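# Sort sealant cartridges into two crates by fill level

## Task

Four sealant cartridges are partly used, and their contents cannot be seen through the tubes. Place every cartridge holding one third or more of its contents in the blue crate, and every emptier one in the dark grey crate. A cartridge in the wrong crate counts against the result. A cartridge only counts if it has come to rest and the red dowel is no longer inside it. Both crates must be standing upright at the end. Finally open the gripper and back away, because anything the robot alone is holding in place does not count.

## Robot and tools

Robot: a single six-joint xArm6 with one parallel two-finger gripper and a wrist camera. There is only one arm, so every command is a single row.

Frame: the scene frame has its origin on the table top directly beneath the arm base. +z is up, and +y is to the left when facing along +x. Positions are in metres and orientations are quaternions with w first. The base may sit slightly tilted, and the reported hand position gets less accurate at long reach.

Gripper axes: the fingers point along the gripper's own +z and close along its y axis. end_effector_position is the point between the closed finger pads, about 2 cm behind the tips. The tips move roughly 10 mm further out along +z as the fingers shut.

The row: every motion argument is one list of 8 numbers, [x, y, z, qw, qx, qy, qz, opening]. The first seven are an absolute pose in the scene frame, not an offset. Opening runs from -1 (closed) to +1 (fully open, 0.084 m). Keep sending the wanted quaternion in every row, because the reported one can drift.

execute_actions takes "actions", a list with at most one item, plus an optional "pictures" boolean.
- An empty list only returns the current state, with pictures.
- {"rows": [...], "steps": n} applies 1 to 15 rows, one per control step of 1/30 s, for n steps (5 to 15, default 15). If there are fewer rows than steps, the last row repeats.
- {"steps": n} with no rows is a wait of up to 300 steps, counted from the previous result.
- A target more than 0.6 m from the last reported position along any gripper axis is refused, and a refused call moves nothing.
- Each step, the commanded pose is clipped to within 70 mm and 16 degrees of the measured pose, so a far target takes several calls. Check the reported pose after each one.
- The result is taken 5 steps before the action ends, and those remaining steps run while you compose your next reply.

move: "target" is one 8-number row (an absolute pose plus opening). "speed" is the path's top speed, 0.002 to 0.5 m/s (default 0.25), and rotation is capped at twice that value in rad/s. The path is a straight line lasting 0.5 to 10 s, and it is cut off after 10 s. The opening is applied when the move begins. The path ignores obstacles, and the hand may lag, wander or overshoot the speed, mostly with the arm near full stretch. The "move:" line gives the outcome: done, off_target, moving, held or fault. It also gives the distance to the target and any limits that acted. paced means the pose was clipped. held means a clearance check blocked steps, and the arm can then surge faster than the set speed.

wait: "seconds" from 0 to 10. The scene runs on without new commands.

zoom_image: "camera" is cam_head_left, cam_head_right or cam_wrist. "region" is [x0, y0, x1, y1] in image pixels, origin at the top left, at most 504x504. All three images are 672x504.

read_manual only returns licence text. finished_scene takes "scene", the current scene's integer.

Result lines: the state line gives the hand pose and its velocities. grip_measured is the actual finger opening on the same -1..1 scale. "pose unreachable" and HELD mark steps the clearance check changed or blocked. "Hand target" shows the pose the controller is currently steering toward. Joint positions and joint torques follow the URDF order from the base. Torques include offsets and noise, but a change while holding something can hint at its weight. That may help judge how full an opaque cartridge is. MOTOR HOT appears from 65 °C, and at 80 °C the brakes engage (OVER-TEMPERATURE FAULT).

Gripping: to hold a part, command an opening well under grip_measured. Squeeze grows with the gap, up to roughly 24 N per pad for parts up to about 6 cm wide. Closing fast can push harder. Something may briefly pull on a held part or nudge loose items, so grip firmly.

What to avoid:
- Torque fault: if contact load reaches a joint's limit, the arm backs off, freezes for 10 s and drops the rest of the call. Load limits in N m are waist 43.5, shoulder 43.5, elbow 26.1, forearm roll 26.1, wrist pitch 17.4 and wrist roll 17.4. A carried object's weight adds to them.
- Contacts hit harder at higher speed and press harder when the target lies further past the contact point. Approach slowly and aim just at the surface.
- Do not drop or slam parts, and do not tip the crates.
- Anything that leaves the table fails the task.
- Leave nothing propped against the gripper. Release, then retreat.
- Joint ranges in rad: waist ±6.283, shoulder -2.059..2.094, elbow -3.927..0.192, forearm roll ±6.283, wrist pitch -1.693..3.142, wrist roll ±6.283. The elbow cannot fully straighten.

The simulation keeps running while you think. Camera calibration (intrinsics K, distortion D, T_world_to_cam) lets you project scene points into images. Fixed cameras may be off by up to about 2.3 degrees and 9 mm.

Each tool is called after "Request:" as name(argument=value, ...) on one line, values as JSON.

## Session

I'll start by looking at the scene.

Request:
execute_actions(actions=[])

Scene clock: 0.00 s of 6600.00 s.
end_effector_position=(+0.3495, +0.7066, +0.2556) grip_measured=+1.00 end_effector_quat_wxyz=(-0.579, +0.747, +0.001, +0.326) end_effector_velocity=(-0.000, -0.000, -0.001) end_effector_angular_velocity=(-0.003, +0.001, +0.000)
Joint positions: [ 1.329  0.803 -1.599 -3.03   0.69  -2.184  0.084]
Joint velocities: [ 0.    -0.     0.001 -0.    -0.002 -0.    -0.   ]
Joint torques (N m, as the arm reports them, + toward a larger angle): no reading
Hand target: +0.350, +0.707, +0.256; -0.579, +0.747, +0.001, +0.326

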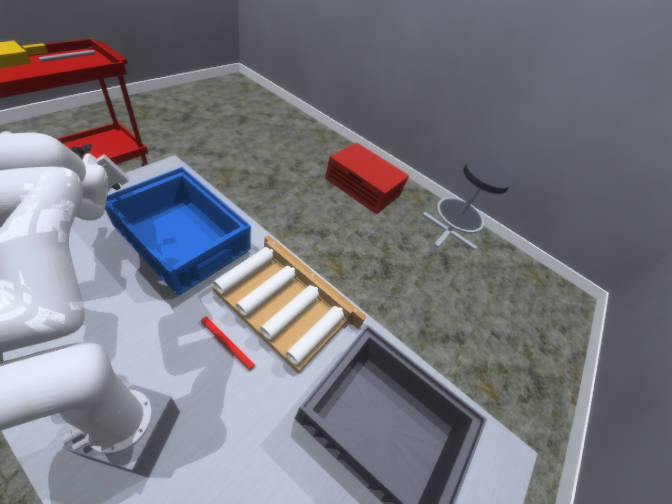

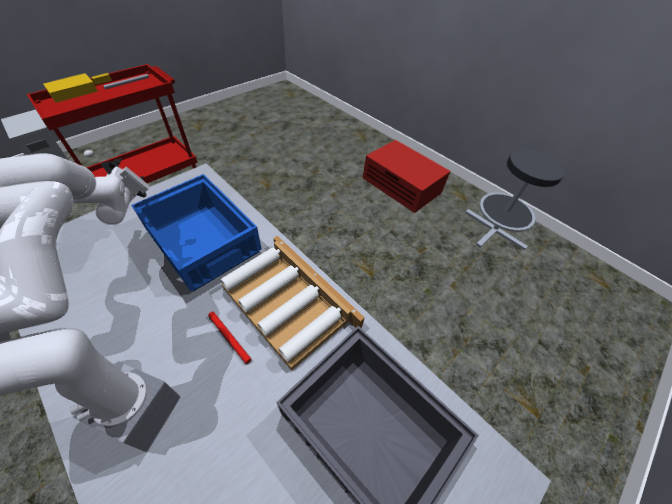

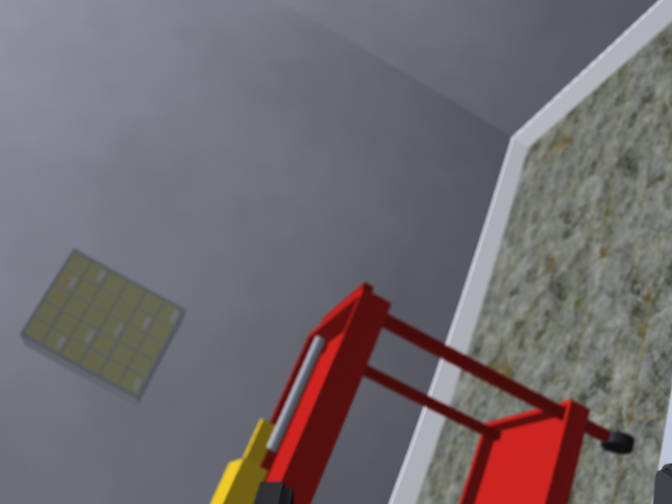

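Request:
zoom_image(camera="cam_head_left", region=[180, 210, 400, 390])

Request:
zoom_image(camera="cam_head_right", region=[180, 210, 400, 390])

Region (180, 210, 400, 390) of cam_head_left's 672x504 image, scaled by 2.291, with more detail than that image has; it fills the top 412 rows of this view, and the rest is white.

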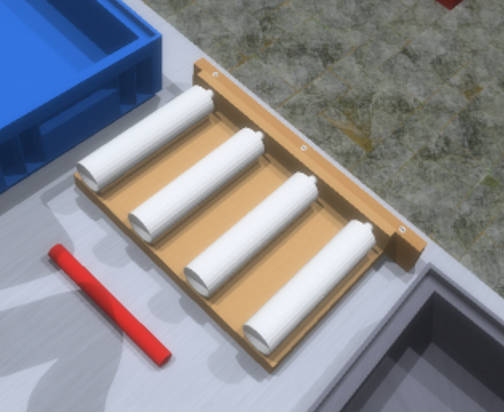

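Region (180, 210, 400, 390) of cam_head_right's 672x504 image, scaled by 2.291, with more detail than that image has; it fills the top 412 rows of this view, and the rest is white.

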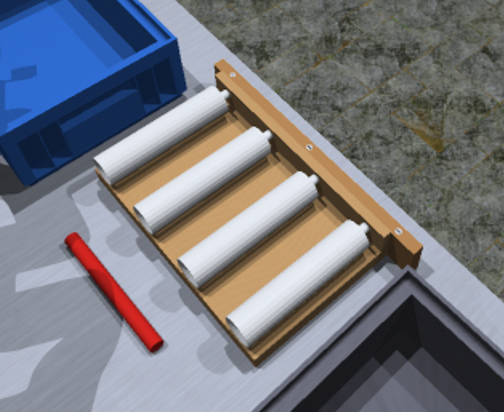

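Request:
zoom_image(camera="cam_head_left", region=[40, 340, 240, 500])

Request:
zoom_image(camera="cam_head_right", region=[40, 330, 240, 490])

Region (40, 340, 240, 500) of cam_head_left's 672x504 image, scaled by 2.520, with more detail than that image has; it fills the top 403 rows of this view, and the rest is white.

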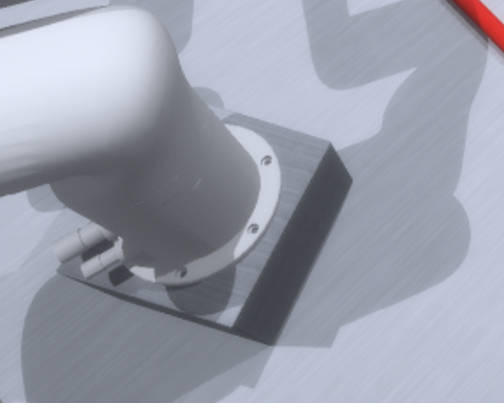

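Region (40, 330, 240, 490) of cam_head_right's 672x504 image, scaled by 2.520, with more detail than that image has; it fills the top 403 rows of this view, and the rest is white.

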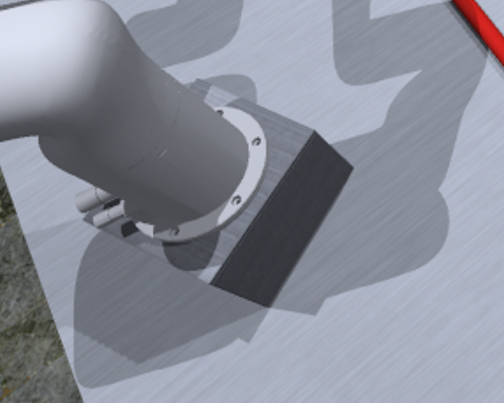

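Request:
move(target=[0.36, 0.55, 0.40, -0.4229, 0.5702, -0.6784, 0.1879, 1], speed=0.5)

Scene clock: 12.27 s of 6600.00 s.
end_effector_position=(+0.3595, +0.5497, +0.3993) grip_measured=+1.00 end_effector_quat_wxyz=(+0.422, -0.571, +0.678, -0.188) end_effector_velocity=(+0.000, +0.000, +0.004) end_effector_angular_velocity=(+0.005, +0.004, -0.004)
Joint positions: [ 1.37   0.222 -1.282 -1.25   0.753 -2.522  0.084]
Joint velocities: [ 0.    -0.004 -0.006  0.013  0.003 -0.009  0.   ]
Joint torques (N m, as the arm reports them, + toward a larger angle): [ -0.34 -18.48 -13.16  -0.96  -0.66   0.28]
Hand target: +0.360, +0.550, +0.400; +0.422, -0.571, +0.679, -0.188
Off the commanded pose: 0.001 m, 0 deg.
Kept back: nothing.
After step 90, 7.13 s passed at rest.
move: done
camera_calibration (this result's frames):
cam_wrist: T_world_to_cam=[[-0.617441, 0.270636, -0.738595, 0.402098], [-0.0241094, 0.931999, 0.361658, -0.578156], [0.786248, 0.241109, -0.56893, -0.0583384], [0, 0, 0, 1]] pos_world=[0.280201, 0.444084, 0.472892]

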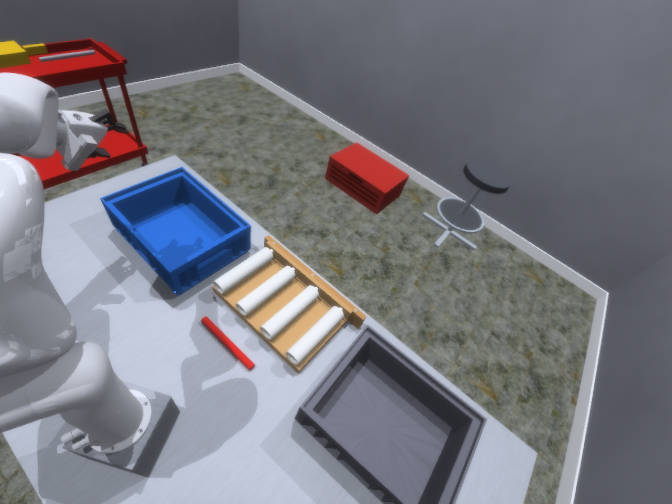

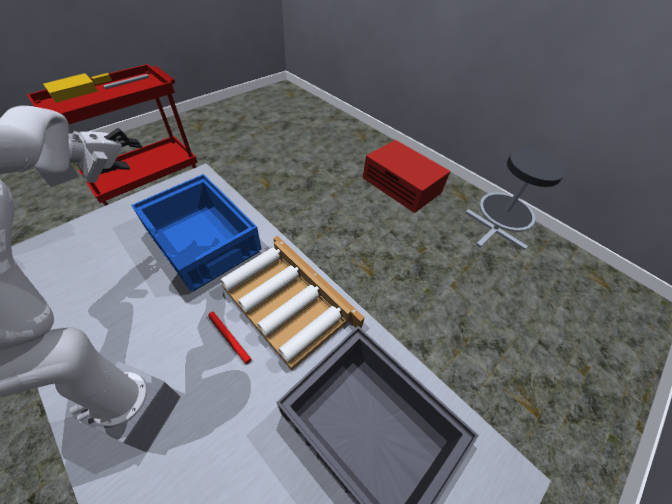

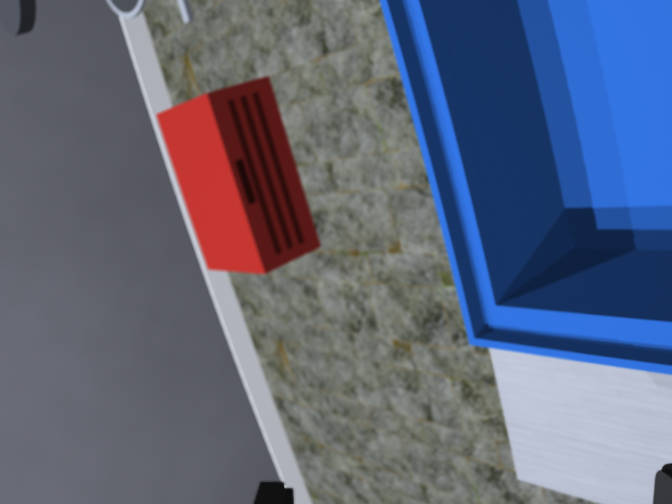

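Request:
move(target=[0.40, 0.30, 0.42, 0, 0, 1, 0, 1], speed=0.5)

Request:
move(target=[0.40, 0.15, 0.42, 0, 0.7071, 0.7071, 0, 1], speed=0.5)

Request:
move(target=[0.40, 0.0, 0.45, 0, 1, 0, 0, 1], speed=0.5)

Scene clock: 14.70 s of 6600.00 s.
end_effector_position=(+0.3991, +0.2999, +0.4196) grip_measured=+1.00 end_effector_quat_wxyz=(+0.000, -0.001, +1.000, -0.000) end_effector_velocity=(+0.000, -0.002, +0.001) end_effector_angular_velocity=(+0.002, +0.007, -0.007)
Joint positions: [ 0.85  -0.    -1.349 -0.006  1.315 -2.492  0.084]
Joint velocities: [-0.006  0.    -0.003  0.006  0.007 -0.     0.   ]
Joint torques (N m, as the arm reports them, + toward a larger angle): [ -0.6  -15.21 -13.11  -1.29  -1.51   0.32]
Hand target: +0.399, +0.300, +0.420; -0.000, -0.001, +1.000, +0.000
Off the commanded pose: 0.001 m, 0 deg.
Kept back: nothing.
move: done
camera_calibration (this result's frames):
cam_wrist: T_world_to_cam=[[-0.00828919, 0.999964, 0.00183684, -0.263371], [0.999854, 0.00826078, 0.0149681, -0.337886], [0.0149524, 0.00196064, -0.999886, 0.542711], [0, 0, 0, 1]] pos_world=[0.327538, 0.265089, 0.54819]

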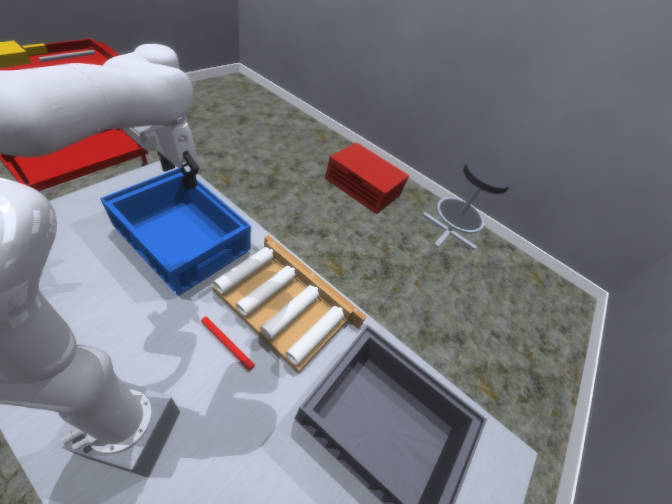

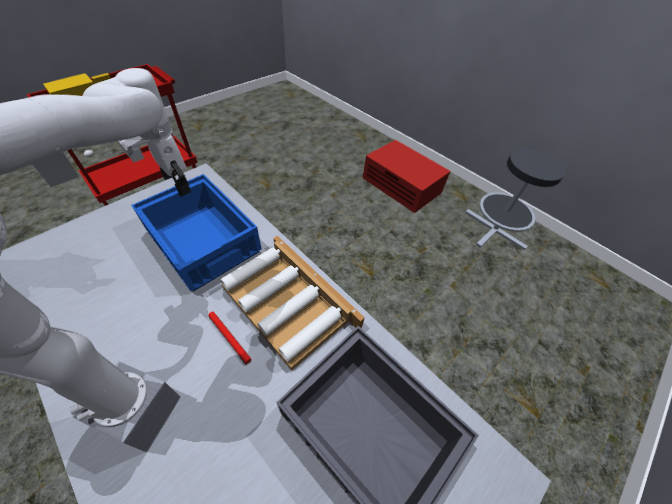

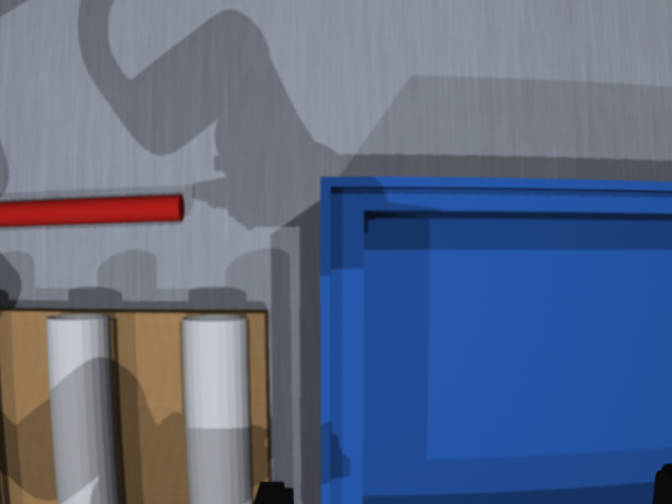

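Scene clock: 16.83 s of 6600.00 s.
end_effector_position=(+0.3996, +0.1500, +0.4200) grip_measured=+1.00 end_effector_quat_wxyz=(+0.000, +0.707, +0.707, -0.000) end_effector_velocity=(+0.000, -0.001, +0.000) end_effector_angular_velocity=(+0.000, -0.002, -0.010)
Joint positions: [ 0.554 -0.252 -1.08   0.004  1.298 -1.219  0.084]
Joint velocities: [-0.002 -0.001  0.001 -0.    -0.001  0.008  0.   ]
Joint torques (N m, as the arm reports them, + toward a larger angle): [ -0.71 -11.25 -13.28  -1.12  -1.6    0.39]
Hand target: +0.400, +0.150, +0.420; +0.000, +0.707, +0.707, -0.000
Off the commanded pose: 0.000 m, 0 deg.
Kept back: nothing.
move: done
camera_calibration (this result's frames):
cam_wrist: T_world_to_cam=[[0.999974, 0.00691936, 0.00186901, -0.367404], [0.00689005, -0.99986, 0.0152591, 0.210755], [0.00197433, -0.0152458, -0.999882, 0.551142], [0, 0, 0, 1]] pos_world=[0.364854, 0.22167, 0.548547]

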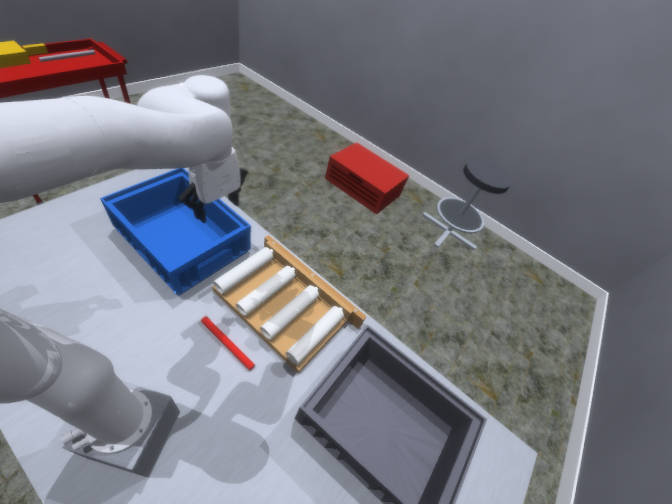

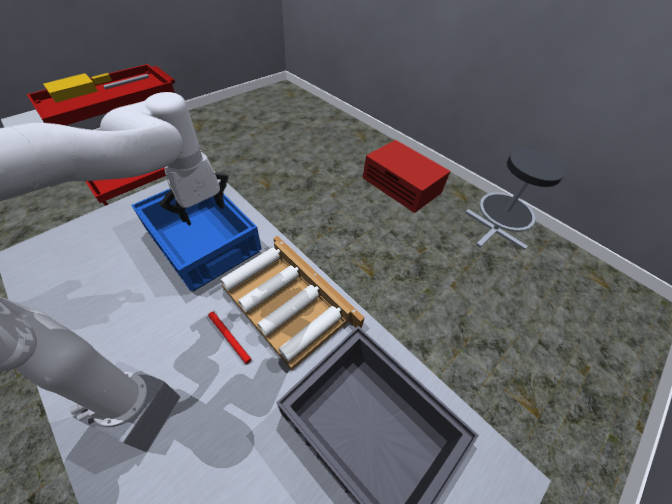

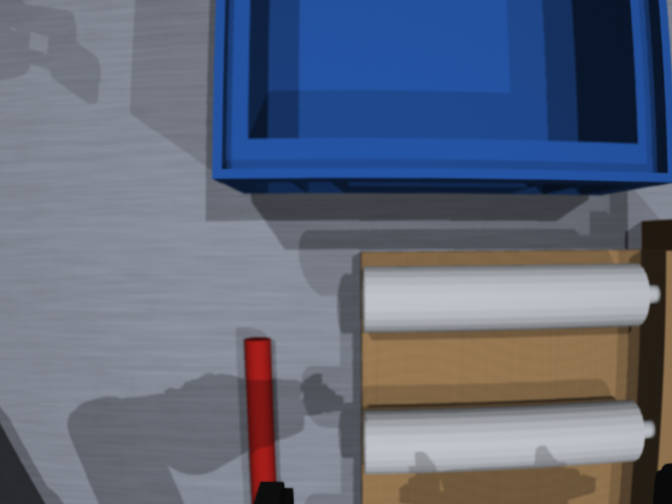

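Scene clock: 18.97 s of 6600.00 s.
end_effector_position=(+0.3994, -0.0001, +0.4500) grip_measured=+1.00 end_effector_quat_wxyz=(+0.000, +1.000, +0.000, -0.000) end_effector_velocity=(-0.000, -0.001, +0.001) end_effector_angular_velocity=(-0.001, +0.001, -0.009)
Joint positions: [ 0.176 -0.34  -1.079  0.016  1.389 -0.027  0.084]
Joint velocities: [-0.002 -0.    -0.002 -0.001  0.003  0.007  0.   ]
Joint torques (N m, as the arm reports them, + toward a larger angle): [ -0.75 -10.22 -13.3   -1.23  -1.67   0.3 ]
Hand target: +0.399, -0.000, +0.450; +0.000, +1.000, -0.000, -0.000
Off the commanded pose: 0.001 m, 0 deg.
Kept back: nothing.
move: done
camera_calibration (this result's frames):
cam_wrist: T_world_to_cam=[[0.00685973, -0.999973, 0.0026057, 0.0300045], [-0.999866, -0.00682018, 0.014896, 0.462592], [-0.0148778, -0.00270753, -0.999886, 0.585562], [0, 0, 0, 1]] pos_world=[0.471036, 0.0347441, 0.578527]

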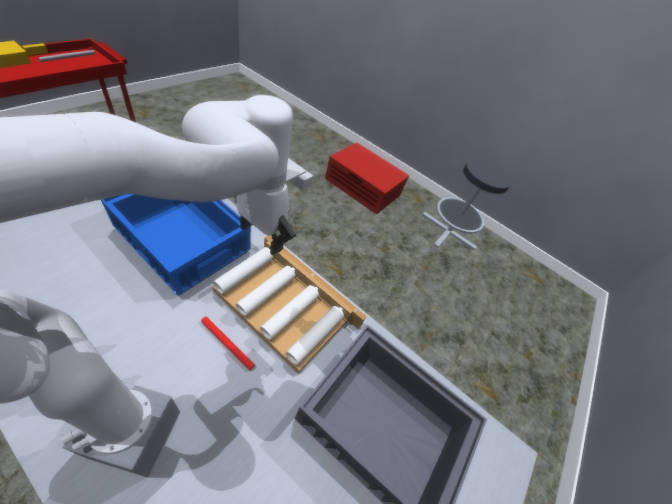

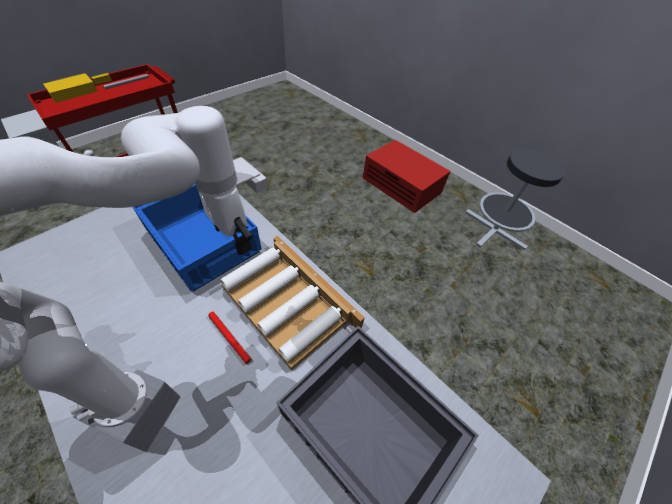

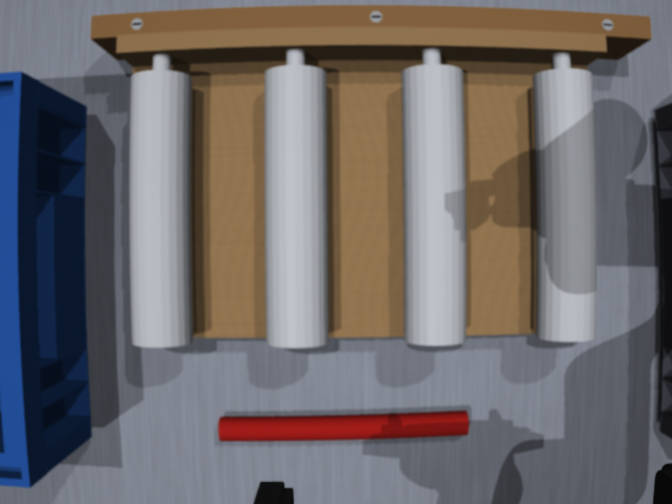

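Request:
move(target=[0.3095, -0.066, 0.12, 0, 0.6967, 0.7174, 0, 0.3], speed=0.5)

Scene clock: 23.53 s of 6600.00 s.
end_effector_position=(+0.3105, -0.0659, +0.1199) grip_measured=+0.29 end_effector_quat_wxyz=(+0.001, +0.697, +0.717, -0.000) end_effector_velocity=(-0.002, +0.000, -0.002) end_effector_angular_velocity=(+0.011, +0.002, +0.006)
Joint positions: [-0.007  0.028 -0.322  0.081  0.267 -1.884  0.056]
Joint velocities: [ 0.001  0.008  0.001  0.039 -0.004 -0.043 -0.   ]
Joint torques (N m, as the arm reports them, + toward a larger angle): [ -0.58 -10.26  -7.45  -1.13  -1.61   0.29]
Hand target: +0.310, -0.066, +0.119; -0.000, +0.696, +0.718, -0.000
Off the commanded pose: 0.001 m, 0 deg.
Kept back: nothing.
move: done
camera_calibration (this result's frames):
cam_wrist: T_world_to_cam=[[0.999374, 0.0353071, 0.00241126, -0.274269], [0.0352652, -0.999256, 0.0156346, -0.00873045], [0.00296148, -0.0155397, -0.999875, 0.247597], [0, 0, 0, 1]] pos_world=[0.273671, 0.00480727, 0.248363]

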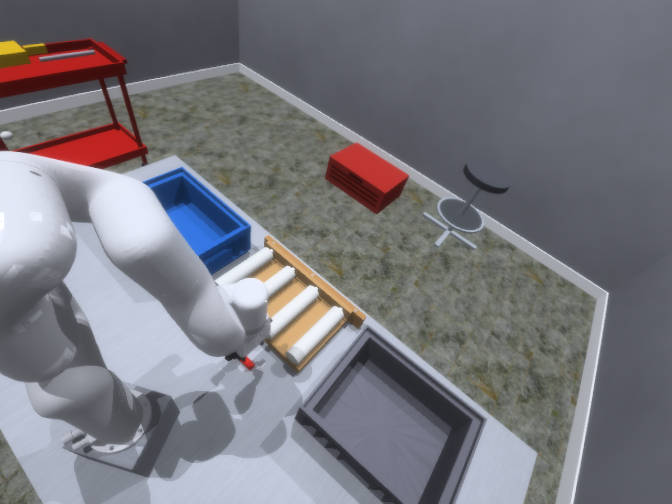

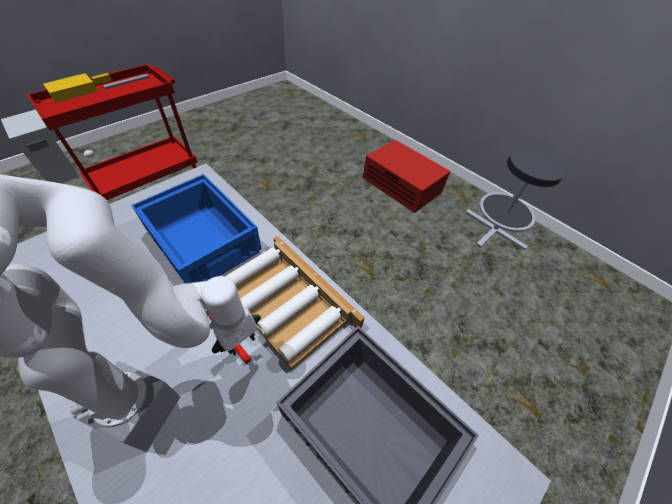

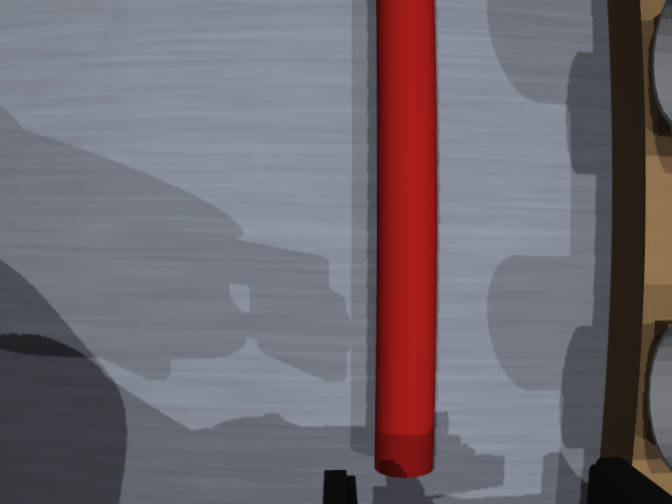

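Request:
move(target=[0.303, -0.060, 0.025, 0, 0.6967, 0.7174, 0, 0.3], speed=0.2)

Scene clock: 25.70 s of 6600.00 s.
end_effector_position=(+0.3030, -0.0600, +0.0247) grip_measured=+0.29 end_effector_quat_wxyz=(+0.003, +0.697, +0.717, -0.003) end_effector_velocity=(+0.001, -0.001, -0.000) end_effector_angular_velocity=(+0.032, -0.010, +0.001)
Joint positions: [-0.035  0.471 -0.399 -0.145 -0.101 -1.691  0.056]
Joint velocities: [-0.12   0.008 -0.011 -0.368 -0.003  0.246 -0.   ]
Joint torques (N m, as the arm reports them, + toward a larger angle): [ -0.44 -12.8   -3.62  -0.47  -1.59   0.21]
Hand target: +0.303, -0.060, +0.025; +0.002, +0.697, +0.717, -0.002
Off the commanded pose: 0.000 m, 0 deg.
Kept back: nothing.
move: done
camera_calibration (this result's frames):
cam_wrist: T_world_to_cam=[[0.999372, 0.0354167, 0.000942502, -0.266765], [0.0353857, -0.999109, 0.0229866, -0.0013355], [0.00175577, -0.0229388, -0.999735, 0.152473], [0, 0, 0, 1]] pos_world=[0.266377, 0.0116111, 0.152715]

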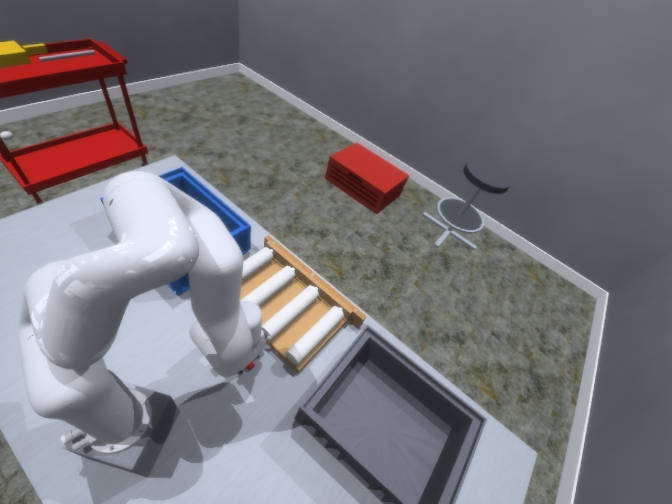

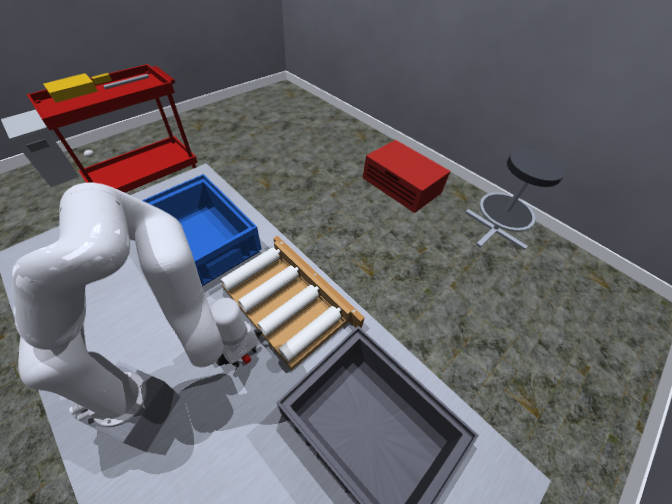

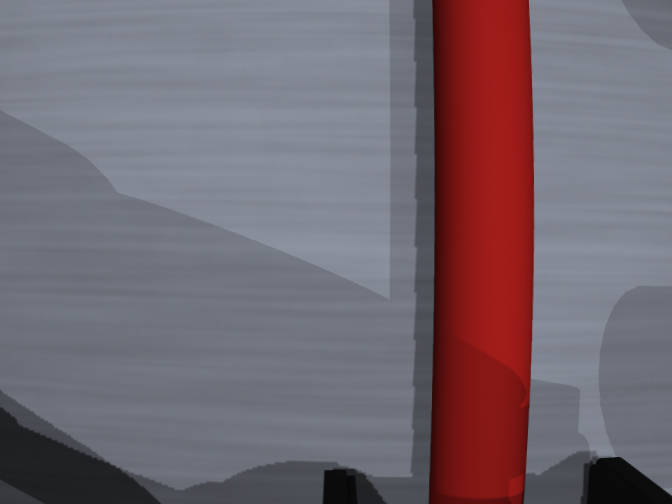

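Request:
execute_actions(actions=[{"rows": [[0.303,-0.060,0.025,0,0.6967,0.7174,0,0.1],[0.303,-0.060,0.025,0,0.6967,0.7174,0,-0.05],[0.303,-0.060,0.025,0,0.6967,0.7174,0,-0.2],[0.303,-0.060,0.025,0,0.6967,0.7174,0,-0.3],[0.303,-0.060,0.025,0,0.6967,0.7174,0,-0.4],[0.303,-0.060,0.025,0,0.6967,0.7174,0,-0.5],[0.303,-0.060,0.025,0,0.6967,0.7174,0,-0.6],[0.303,-0.060,0.025,0,0.6967,0.7174,0,-0.7],[0.303,-0.060,0.025,0,0.6967,0.7174,0,-0.8],[0.303,-0.060,0.025,0,0.6967,0.7174,0,-0.9]], "steps": 15}])

Request:
move(target=[0.303, -0.060, 0.13, 0, 0.6967, 0.7174, 0, -0.9], speed=0.25)

Scene clock: 26.30 s of 6600.00 s.
end_effector_position=(+0.3030, -0.0601, +0.0250) grip_measured=-0.51 end_effector_quat_wxyz=(+0.001, +0.697, +0.717, -0.000) end_effector_velocity=(-0.001, +0.000, -0.000) end_effector_angular_velocity=(+0.007, +0.002, -0.000)
Joint positions: [-0.062  0.471 -0.401 -0.23  -0.098 -1.633  0.021]
Joint velocities: [-0.025  0.001 -0.004 -0.082  0.005  0.057 -0.   ]
Joint torques (N m, as the arm reports them, + toward a larger angle): [ -0.63 -12.92  -3.63  -0.6   -1.73   0.28]
Steps of this call (steps 1 to 8: nothing new was sent; steps 9 to 18: the first 10 steps of this action). Readings (end_effector_position):
9: (+0.3030, -0.0600, +0.0246)
10: (+0.3030, -0.0599, +0.0247)
12: (+0.3030, -0.0600, +0.0249)
16: (+0.3030, -0.0601, +0.0250)
18: the state above

Scene clock: 27.67 s of 6600.00 s.
end_effector_position=(+0.3027, -0.0598, +0.1301) grip_measured=-0.51 end_effector_quat_wxyz=(+0.000, +0.697, +0.717, -0.001) end_effector_velocity=(+0.001, -0.000, +0.001) end_effector_angular_velocity=(+0.011, -0.001, +0.003)
Joint positions: [ 0.004 -0.042 -0.289  0.069  0.305 -1.862  0.021]
Joint velocities: [-0.002 -0.004 -0.003  0.035  0.009 -0.037  0.   ]
Joint torques (N m, as the arm reports them, + toward a larger angle): [-0.78 -9.76 -8.08 -0.77 -1.59  0.24]
Hand target: +0.303, -0.060, +0.130; +0.000, +0.697, +0.717, -0.000
Off your previous action's commanded pose: 0.000 m, 0 deg at its last step (step 5 of this call).
Off the commanded pose: 0.000 m, 0 deg.
Kept back: nothing.
move: done
camera_calibration (this result's frames):
cam_wrist: T_world_to_cam=[[0.999387, 0.0349968, 0.00121824, -0.266591], [0.0349737, -0.999267, 0.0155522, -0.0024574], [0.00176162, -0.0155, -0.999878, 0.258362], [0, 0, 0, 1]] pos_world=[0.266058, 0.0108789, 0.258694]

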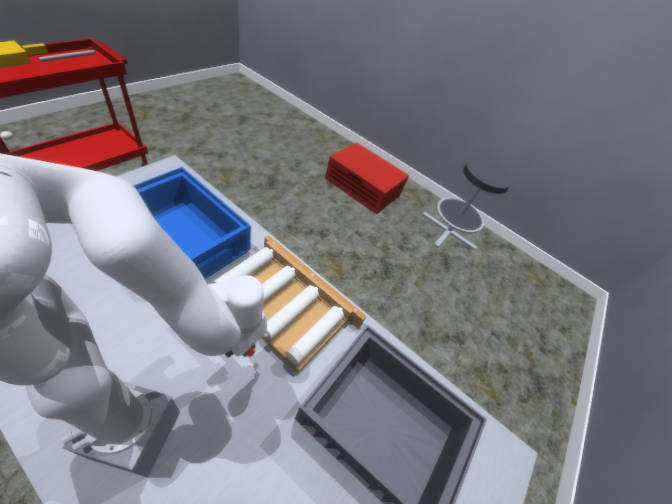

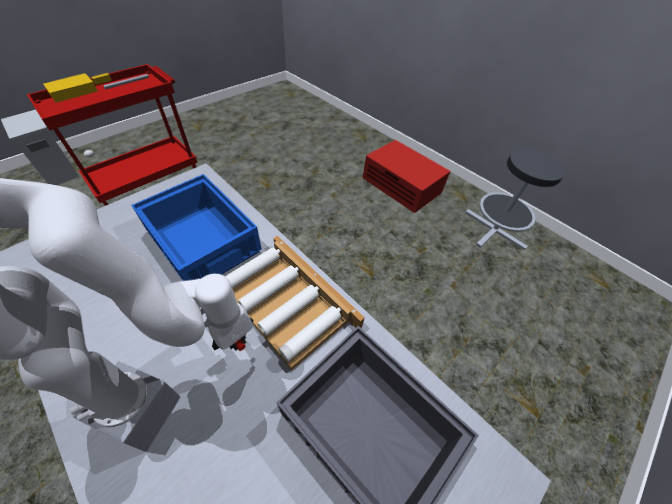

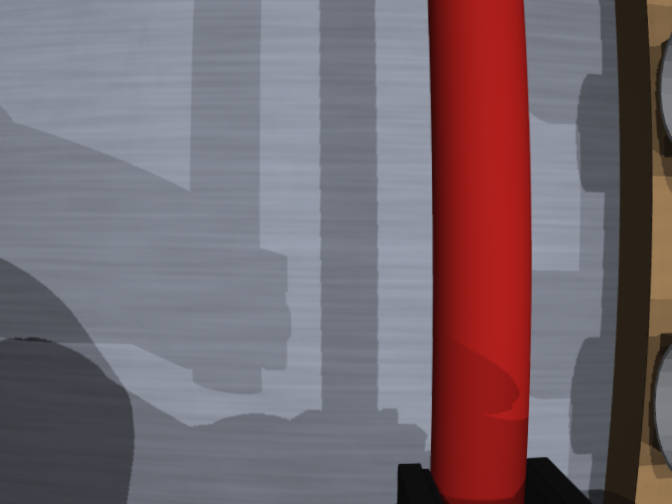

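Request:
move(target=[0.175, -0.157, 0.13, 0, 1, 0, 0, -0.9], speed=0.4)

Scene clock: 31.13 s of 6600.00 s.
end_effector_position=(+0.1745, -0.1572, +0.1300) grip_measured=-0.51 end_effector_quat_wxyz=(+0.000, +1.000, +0.000, -0.000) end_effector_velocity=(-0.001, -0.001, +0.000) end_effector_angular_velocity=(-0.002, +0.001, -0.004)
Joint positions: [-0.532 -0.243 -0.049  0.114  0.282 -0.842  0.021]
Joint velocities: [-0.004 -0.001  0.001 -0.009 -0.001  0.009 -0.   ]
Joint torques (N m, as the arm reports them, + toward a larger angle): [-1.   -6.28 -7.89 -1.01 -1.64  0.38]
Hand target: +0.174, -0.157, +0.130; +0.000, +1.000, +0.000, -0.000
Off the commanded pose: 0.001 m, 0 deg.
Kept back: nothing.
move: done
camera_calibration (this result's frames):
cam_wrist: T_world_to_cam=[[0.00683288, -0.999973, 0.00266151, -0.124758], [-0.999864, -0.00679211, 0.0150367, 0.241393], [-0.0150183, -0.00276389, -0.999883, 0.261873], [0, 0, 0, 1]] pos_world=[0.246145, -0.122392, 0.258545]

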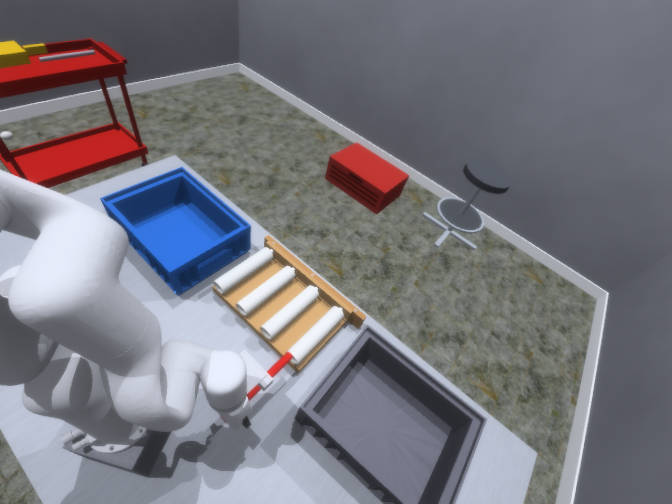

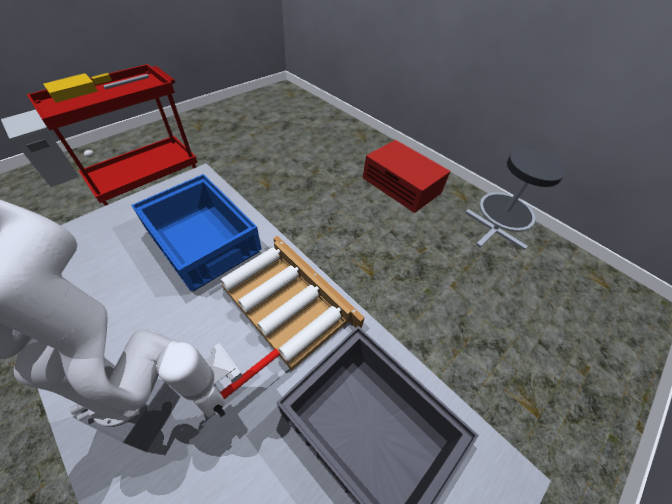

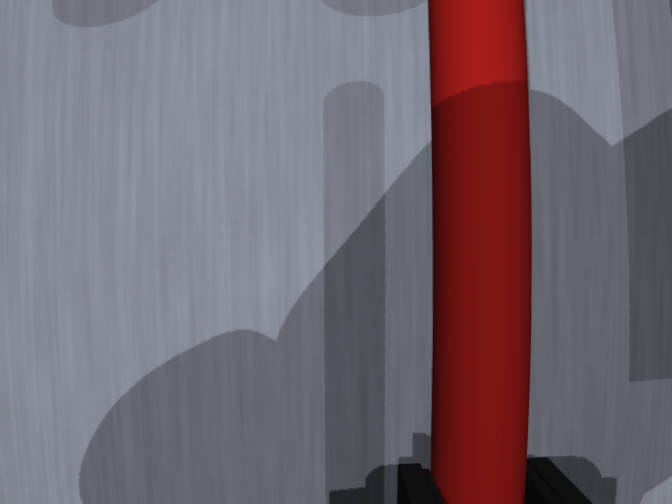

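Request:
move(target=[0.165, -0.160, 0.057, 0, 1, 0, 0, -0.9], speed=0.2)

Scene clock: 32.80 s of 6600.00 s.
end_effector_position=(+0.1650, -0.1602, +0.0566) grip_measured=-0.51 end_effector_quat_wxyz=(+0.001, +1.000, +0.000, -0.001) end_effector_velocity=(+0.000, -0.000, -0.000) end_effector_angular_velocity=(+0.012, -0.010, -0.000)
Joint positions: [-0.659  0.273 -0.121 -0.197 -0.164 -0.664  0.021]
Joint velocities: [-0.05   0.004 -0.006 -0.102  0.004  0.051  0.   ]
Joint torques (N m, as the arm reports them, + toward a larger angle): [-0.44 -9.33 -3.03 -0.48 -1.68  0.38]
Hand target: +0.165, -0.160, +0.057; +0.000, +1.000, +0.000, -0.000
Off the commanded pose: 0.000 m, 0 deg.
Kept back: nothing.
move: done
camera_calibration (this result's frames):
cam_wrist: T_world_to_cam=[[0.00591744, -0.999976, 0.00361039, -0.127402], [-0.999859, -0.00585991, 0.0157427, 0.233045], [-0.0157212, -0.00370304, -0.99987, 0.188287], [0, 0, 0, 1]] pos_world=[0.236726, -0.125336, 0.185054]

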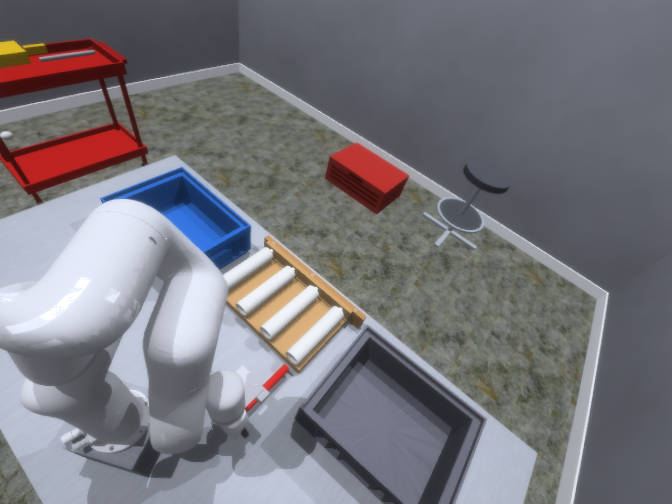

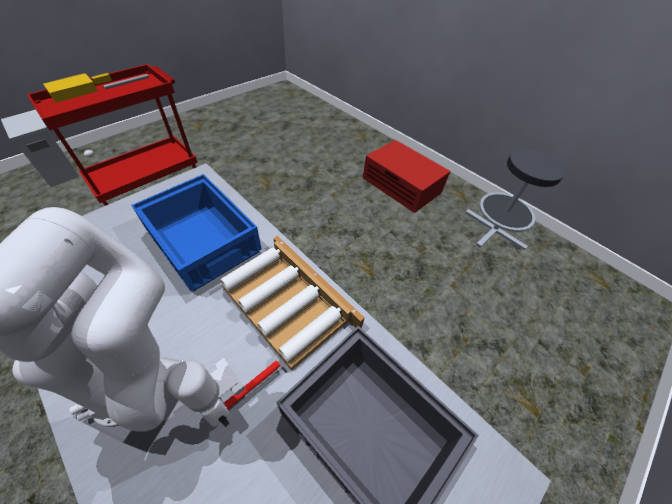

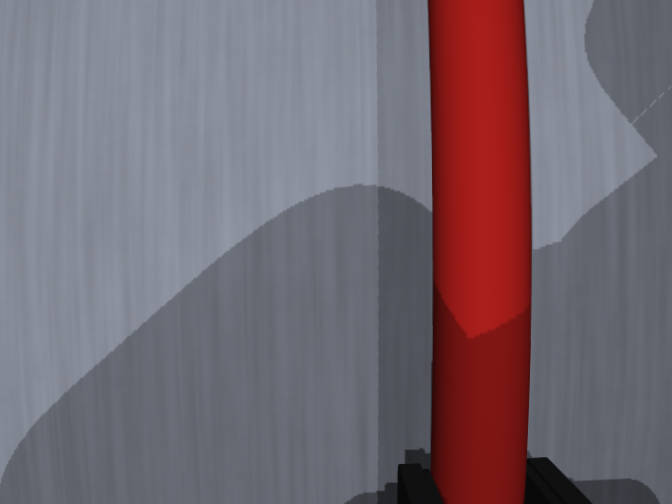

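Interesting, the IK changed shoulder configuration but got there. Let me check alignment.

Request:
zoom_image(camera="cam_head_left", region=[230, 310, 350, 410])

Request:
zoom_image(camera="cam_head_right", region=[220, 310, 340, 410])

Region (230, 310, 350, 410) of cam_head_left's 672x504 image, scaled by 4.200, with more detail than that image has.

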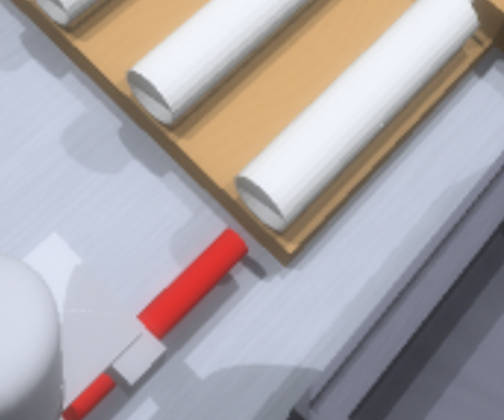

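Region (220, 310, 340, 410) of cam_head_right's 672x504 image, scaled by 4.200, with more detail than that image has.

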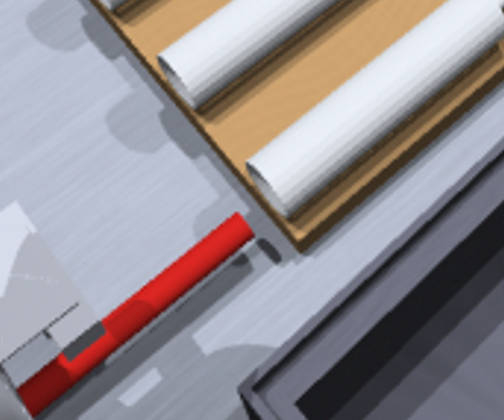

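Request:
zoom_image(camera="cam_head_right", region=[260, 335, 310, 385])

Request:
zoom_image(camera="cam_head_left", region=[270, 340, 320, 390])

Region (260, 335, 310, 385) of cam_head_right's 672x504 image, scaled by 10.080, with more detail than that image has.

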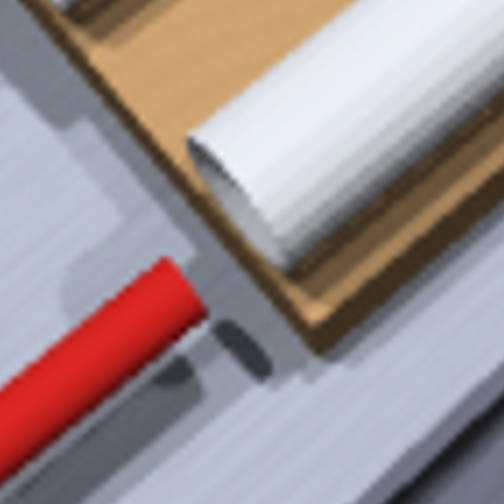

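Region (270, 340, 320, 390) of cam_head_left's 672x504 image, scaled by 10.080, with more detail than that image has.

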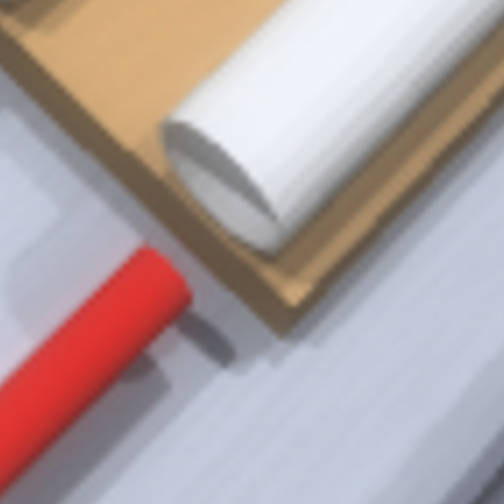

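Request:
move(target=[0.185, -0.154, 0.066, 0, 1, 0, 0, -0.9], speed=0.1)

Request:
zoom_image(camera="cam_head_right", region=[260, 335, 310, 385])

Request:
zoom_image(camera="cam_head_left", region=[270, 340, 320, 390])

Scene clock: 35.70 s of 6600.00 s.
end_effector_position=(+0.1847, -0.1540, +0.0659) grip_measured=-0.51 end_effector_quat_wxyz=(+0.002, +1.000, +0.000, -0.001) end_effector_velocity=(+0.001, +0.001, +0.000) end_effector_angular_velocity=(+0.015, -0.002, -0.002)
Joint positions: [-0.62   0.218 -0.14  -0.329 -0.093 -0.492  0.021]
Joint velocities: [-0.073  0.002 -0.017 -0.215  0.021  0.144 -0.   ]
Joint torques (N m, as the arm reports them, + toward a larger angle): [-0.98 -9.48 -3.92 -0.37 -1.84  0.13]
Hand target: +0.185, -0.154, +0.066; +0.001, +1.000, +0.000, -0.000
Off the commanded pose: 0.000 m, 0 deg.
Kept back: nothing.
move: done
camera_calibration (this result's frames):
cam_wrist: T_world_to_cam=[[0.00593392, -0.999967, 0.00560773, -0.121515], [-0.999857, -0.00584437, 0.0158537, 0.252711], [-0.0158204, -0.005701, -0.999859, 0.19763], [0, 0, 0, 1]] pos_world=[0.256523, -0.118907, 0.194277]

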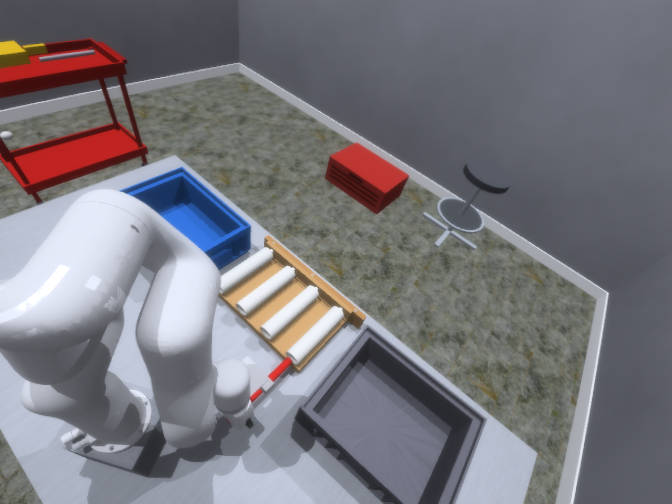

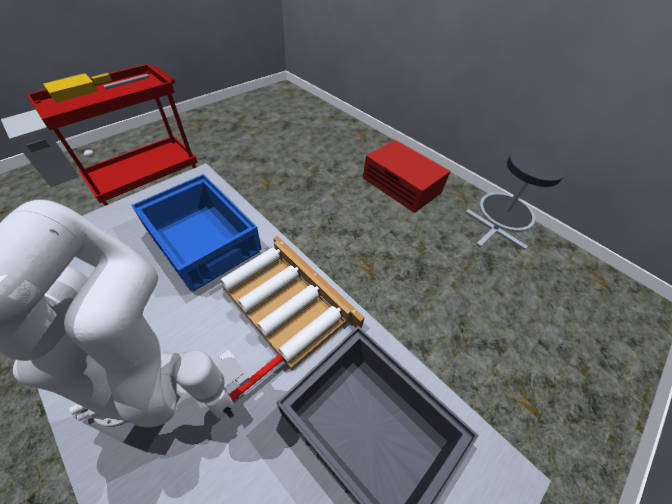

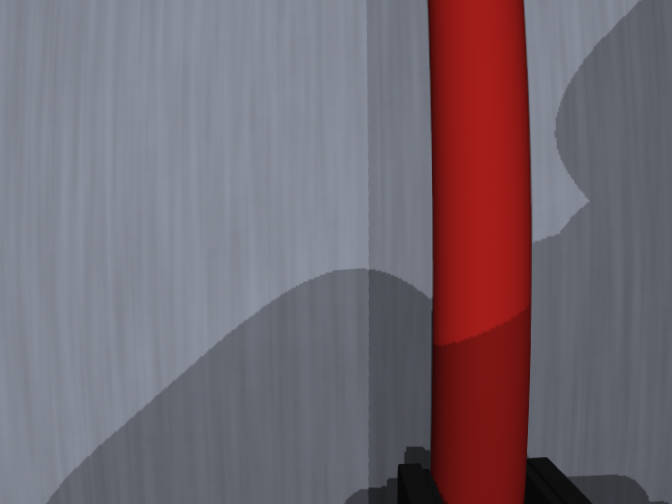

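Region (260, 335, 310, 385) of cam_head_right's 672x504 image, scaled by 10.080, with more detail than that image has.

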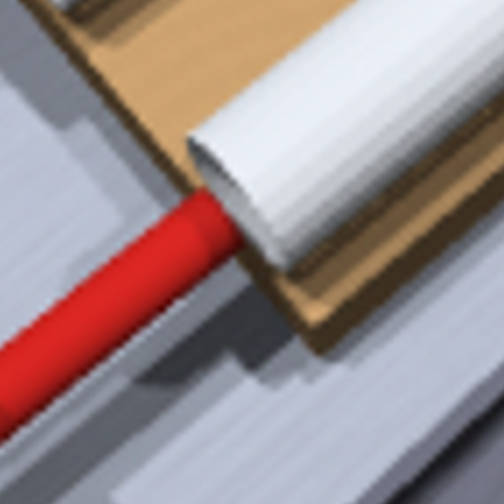

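Region (270, 340, 320, 390) of cam_head_left's 672x504 image, scaled by 10.080, with more detail than that image has.

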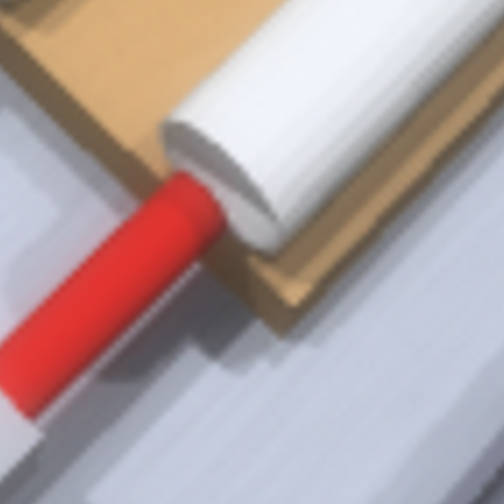

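Request:
execute_actions(actions=[{"rows": [[0.187,-0.154,0.066,0,1,0,0,-0.9],[0.189,-0.154,0.066,0,1,0,0,-0.9],[0.191,-0.154,0.066,0,1,0,0,-0.9],[0.193,-0.154,0.066,0,1,0,0,-0.9],[0.195,-0.154,0.066,0,1,0,0,-0.9],[0.197,-0.154,0.066,0,1,0,0,-0.9],[0.199,-0.154,0.066,0,1,0,0,-0.9],[0.201,-0.154,0.066,0,1,0,0,-0.9],[0.203,-0.154,0.066,0,1,0,0,-0.9],[0.205,-0.154,0.066,0,1,0,0,-0.9]], "steps": 15}])

Scene clock: 36.90 s of 6600.00 s.
end_effector_position=(+0.1987, -0.1541, +0.0661) grip_measured=-0.51 end_effector_quat_wxyz=(+0.004, +1.000, +0.000, -0.000) end_effector_velocity=(+0.059, +0.000, +0.000) end_effector_angular_velocity=(-0.026, -0.002, +0.003)
Joint positions: [-0.593  0.227 -0.174 -0.386 -0.073 -0.408  0.021]
Joint velocities: [ 0.15   0.042 -0.138 -0.131  0.074  0.281 -0.   ]
Joint torques (N m, as the arm reports them, + toward a larger angle): [ -1.57 -10.15  -4.4   -1.33  -1.81   0.31]
Steps of this call (steps 1 to 26: nothing new was sent; steps 27 to 36: the first 10 steps of this action). Readings (end_effector_position):
27: (+0.1850, -0.1540, +0.0660)
28: (+0.1853, -0.1539, +0.0659)
30: (+0.1875, -0.1539, +0.0659)
34: (+0.1949, -0.1541, +0.0661)
36: the state above


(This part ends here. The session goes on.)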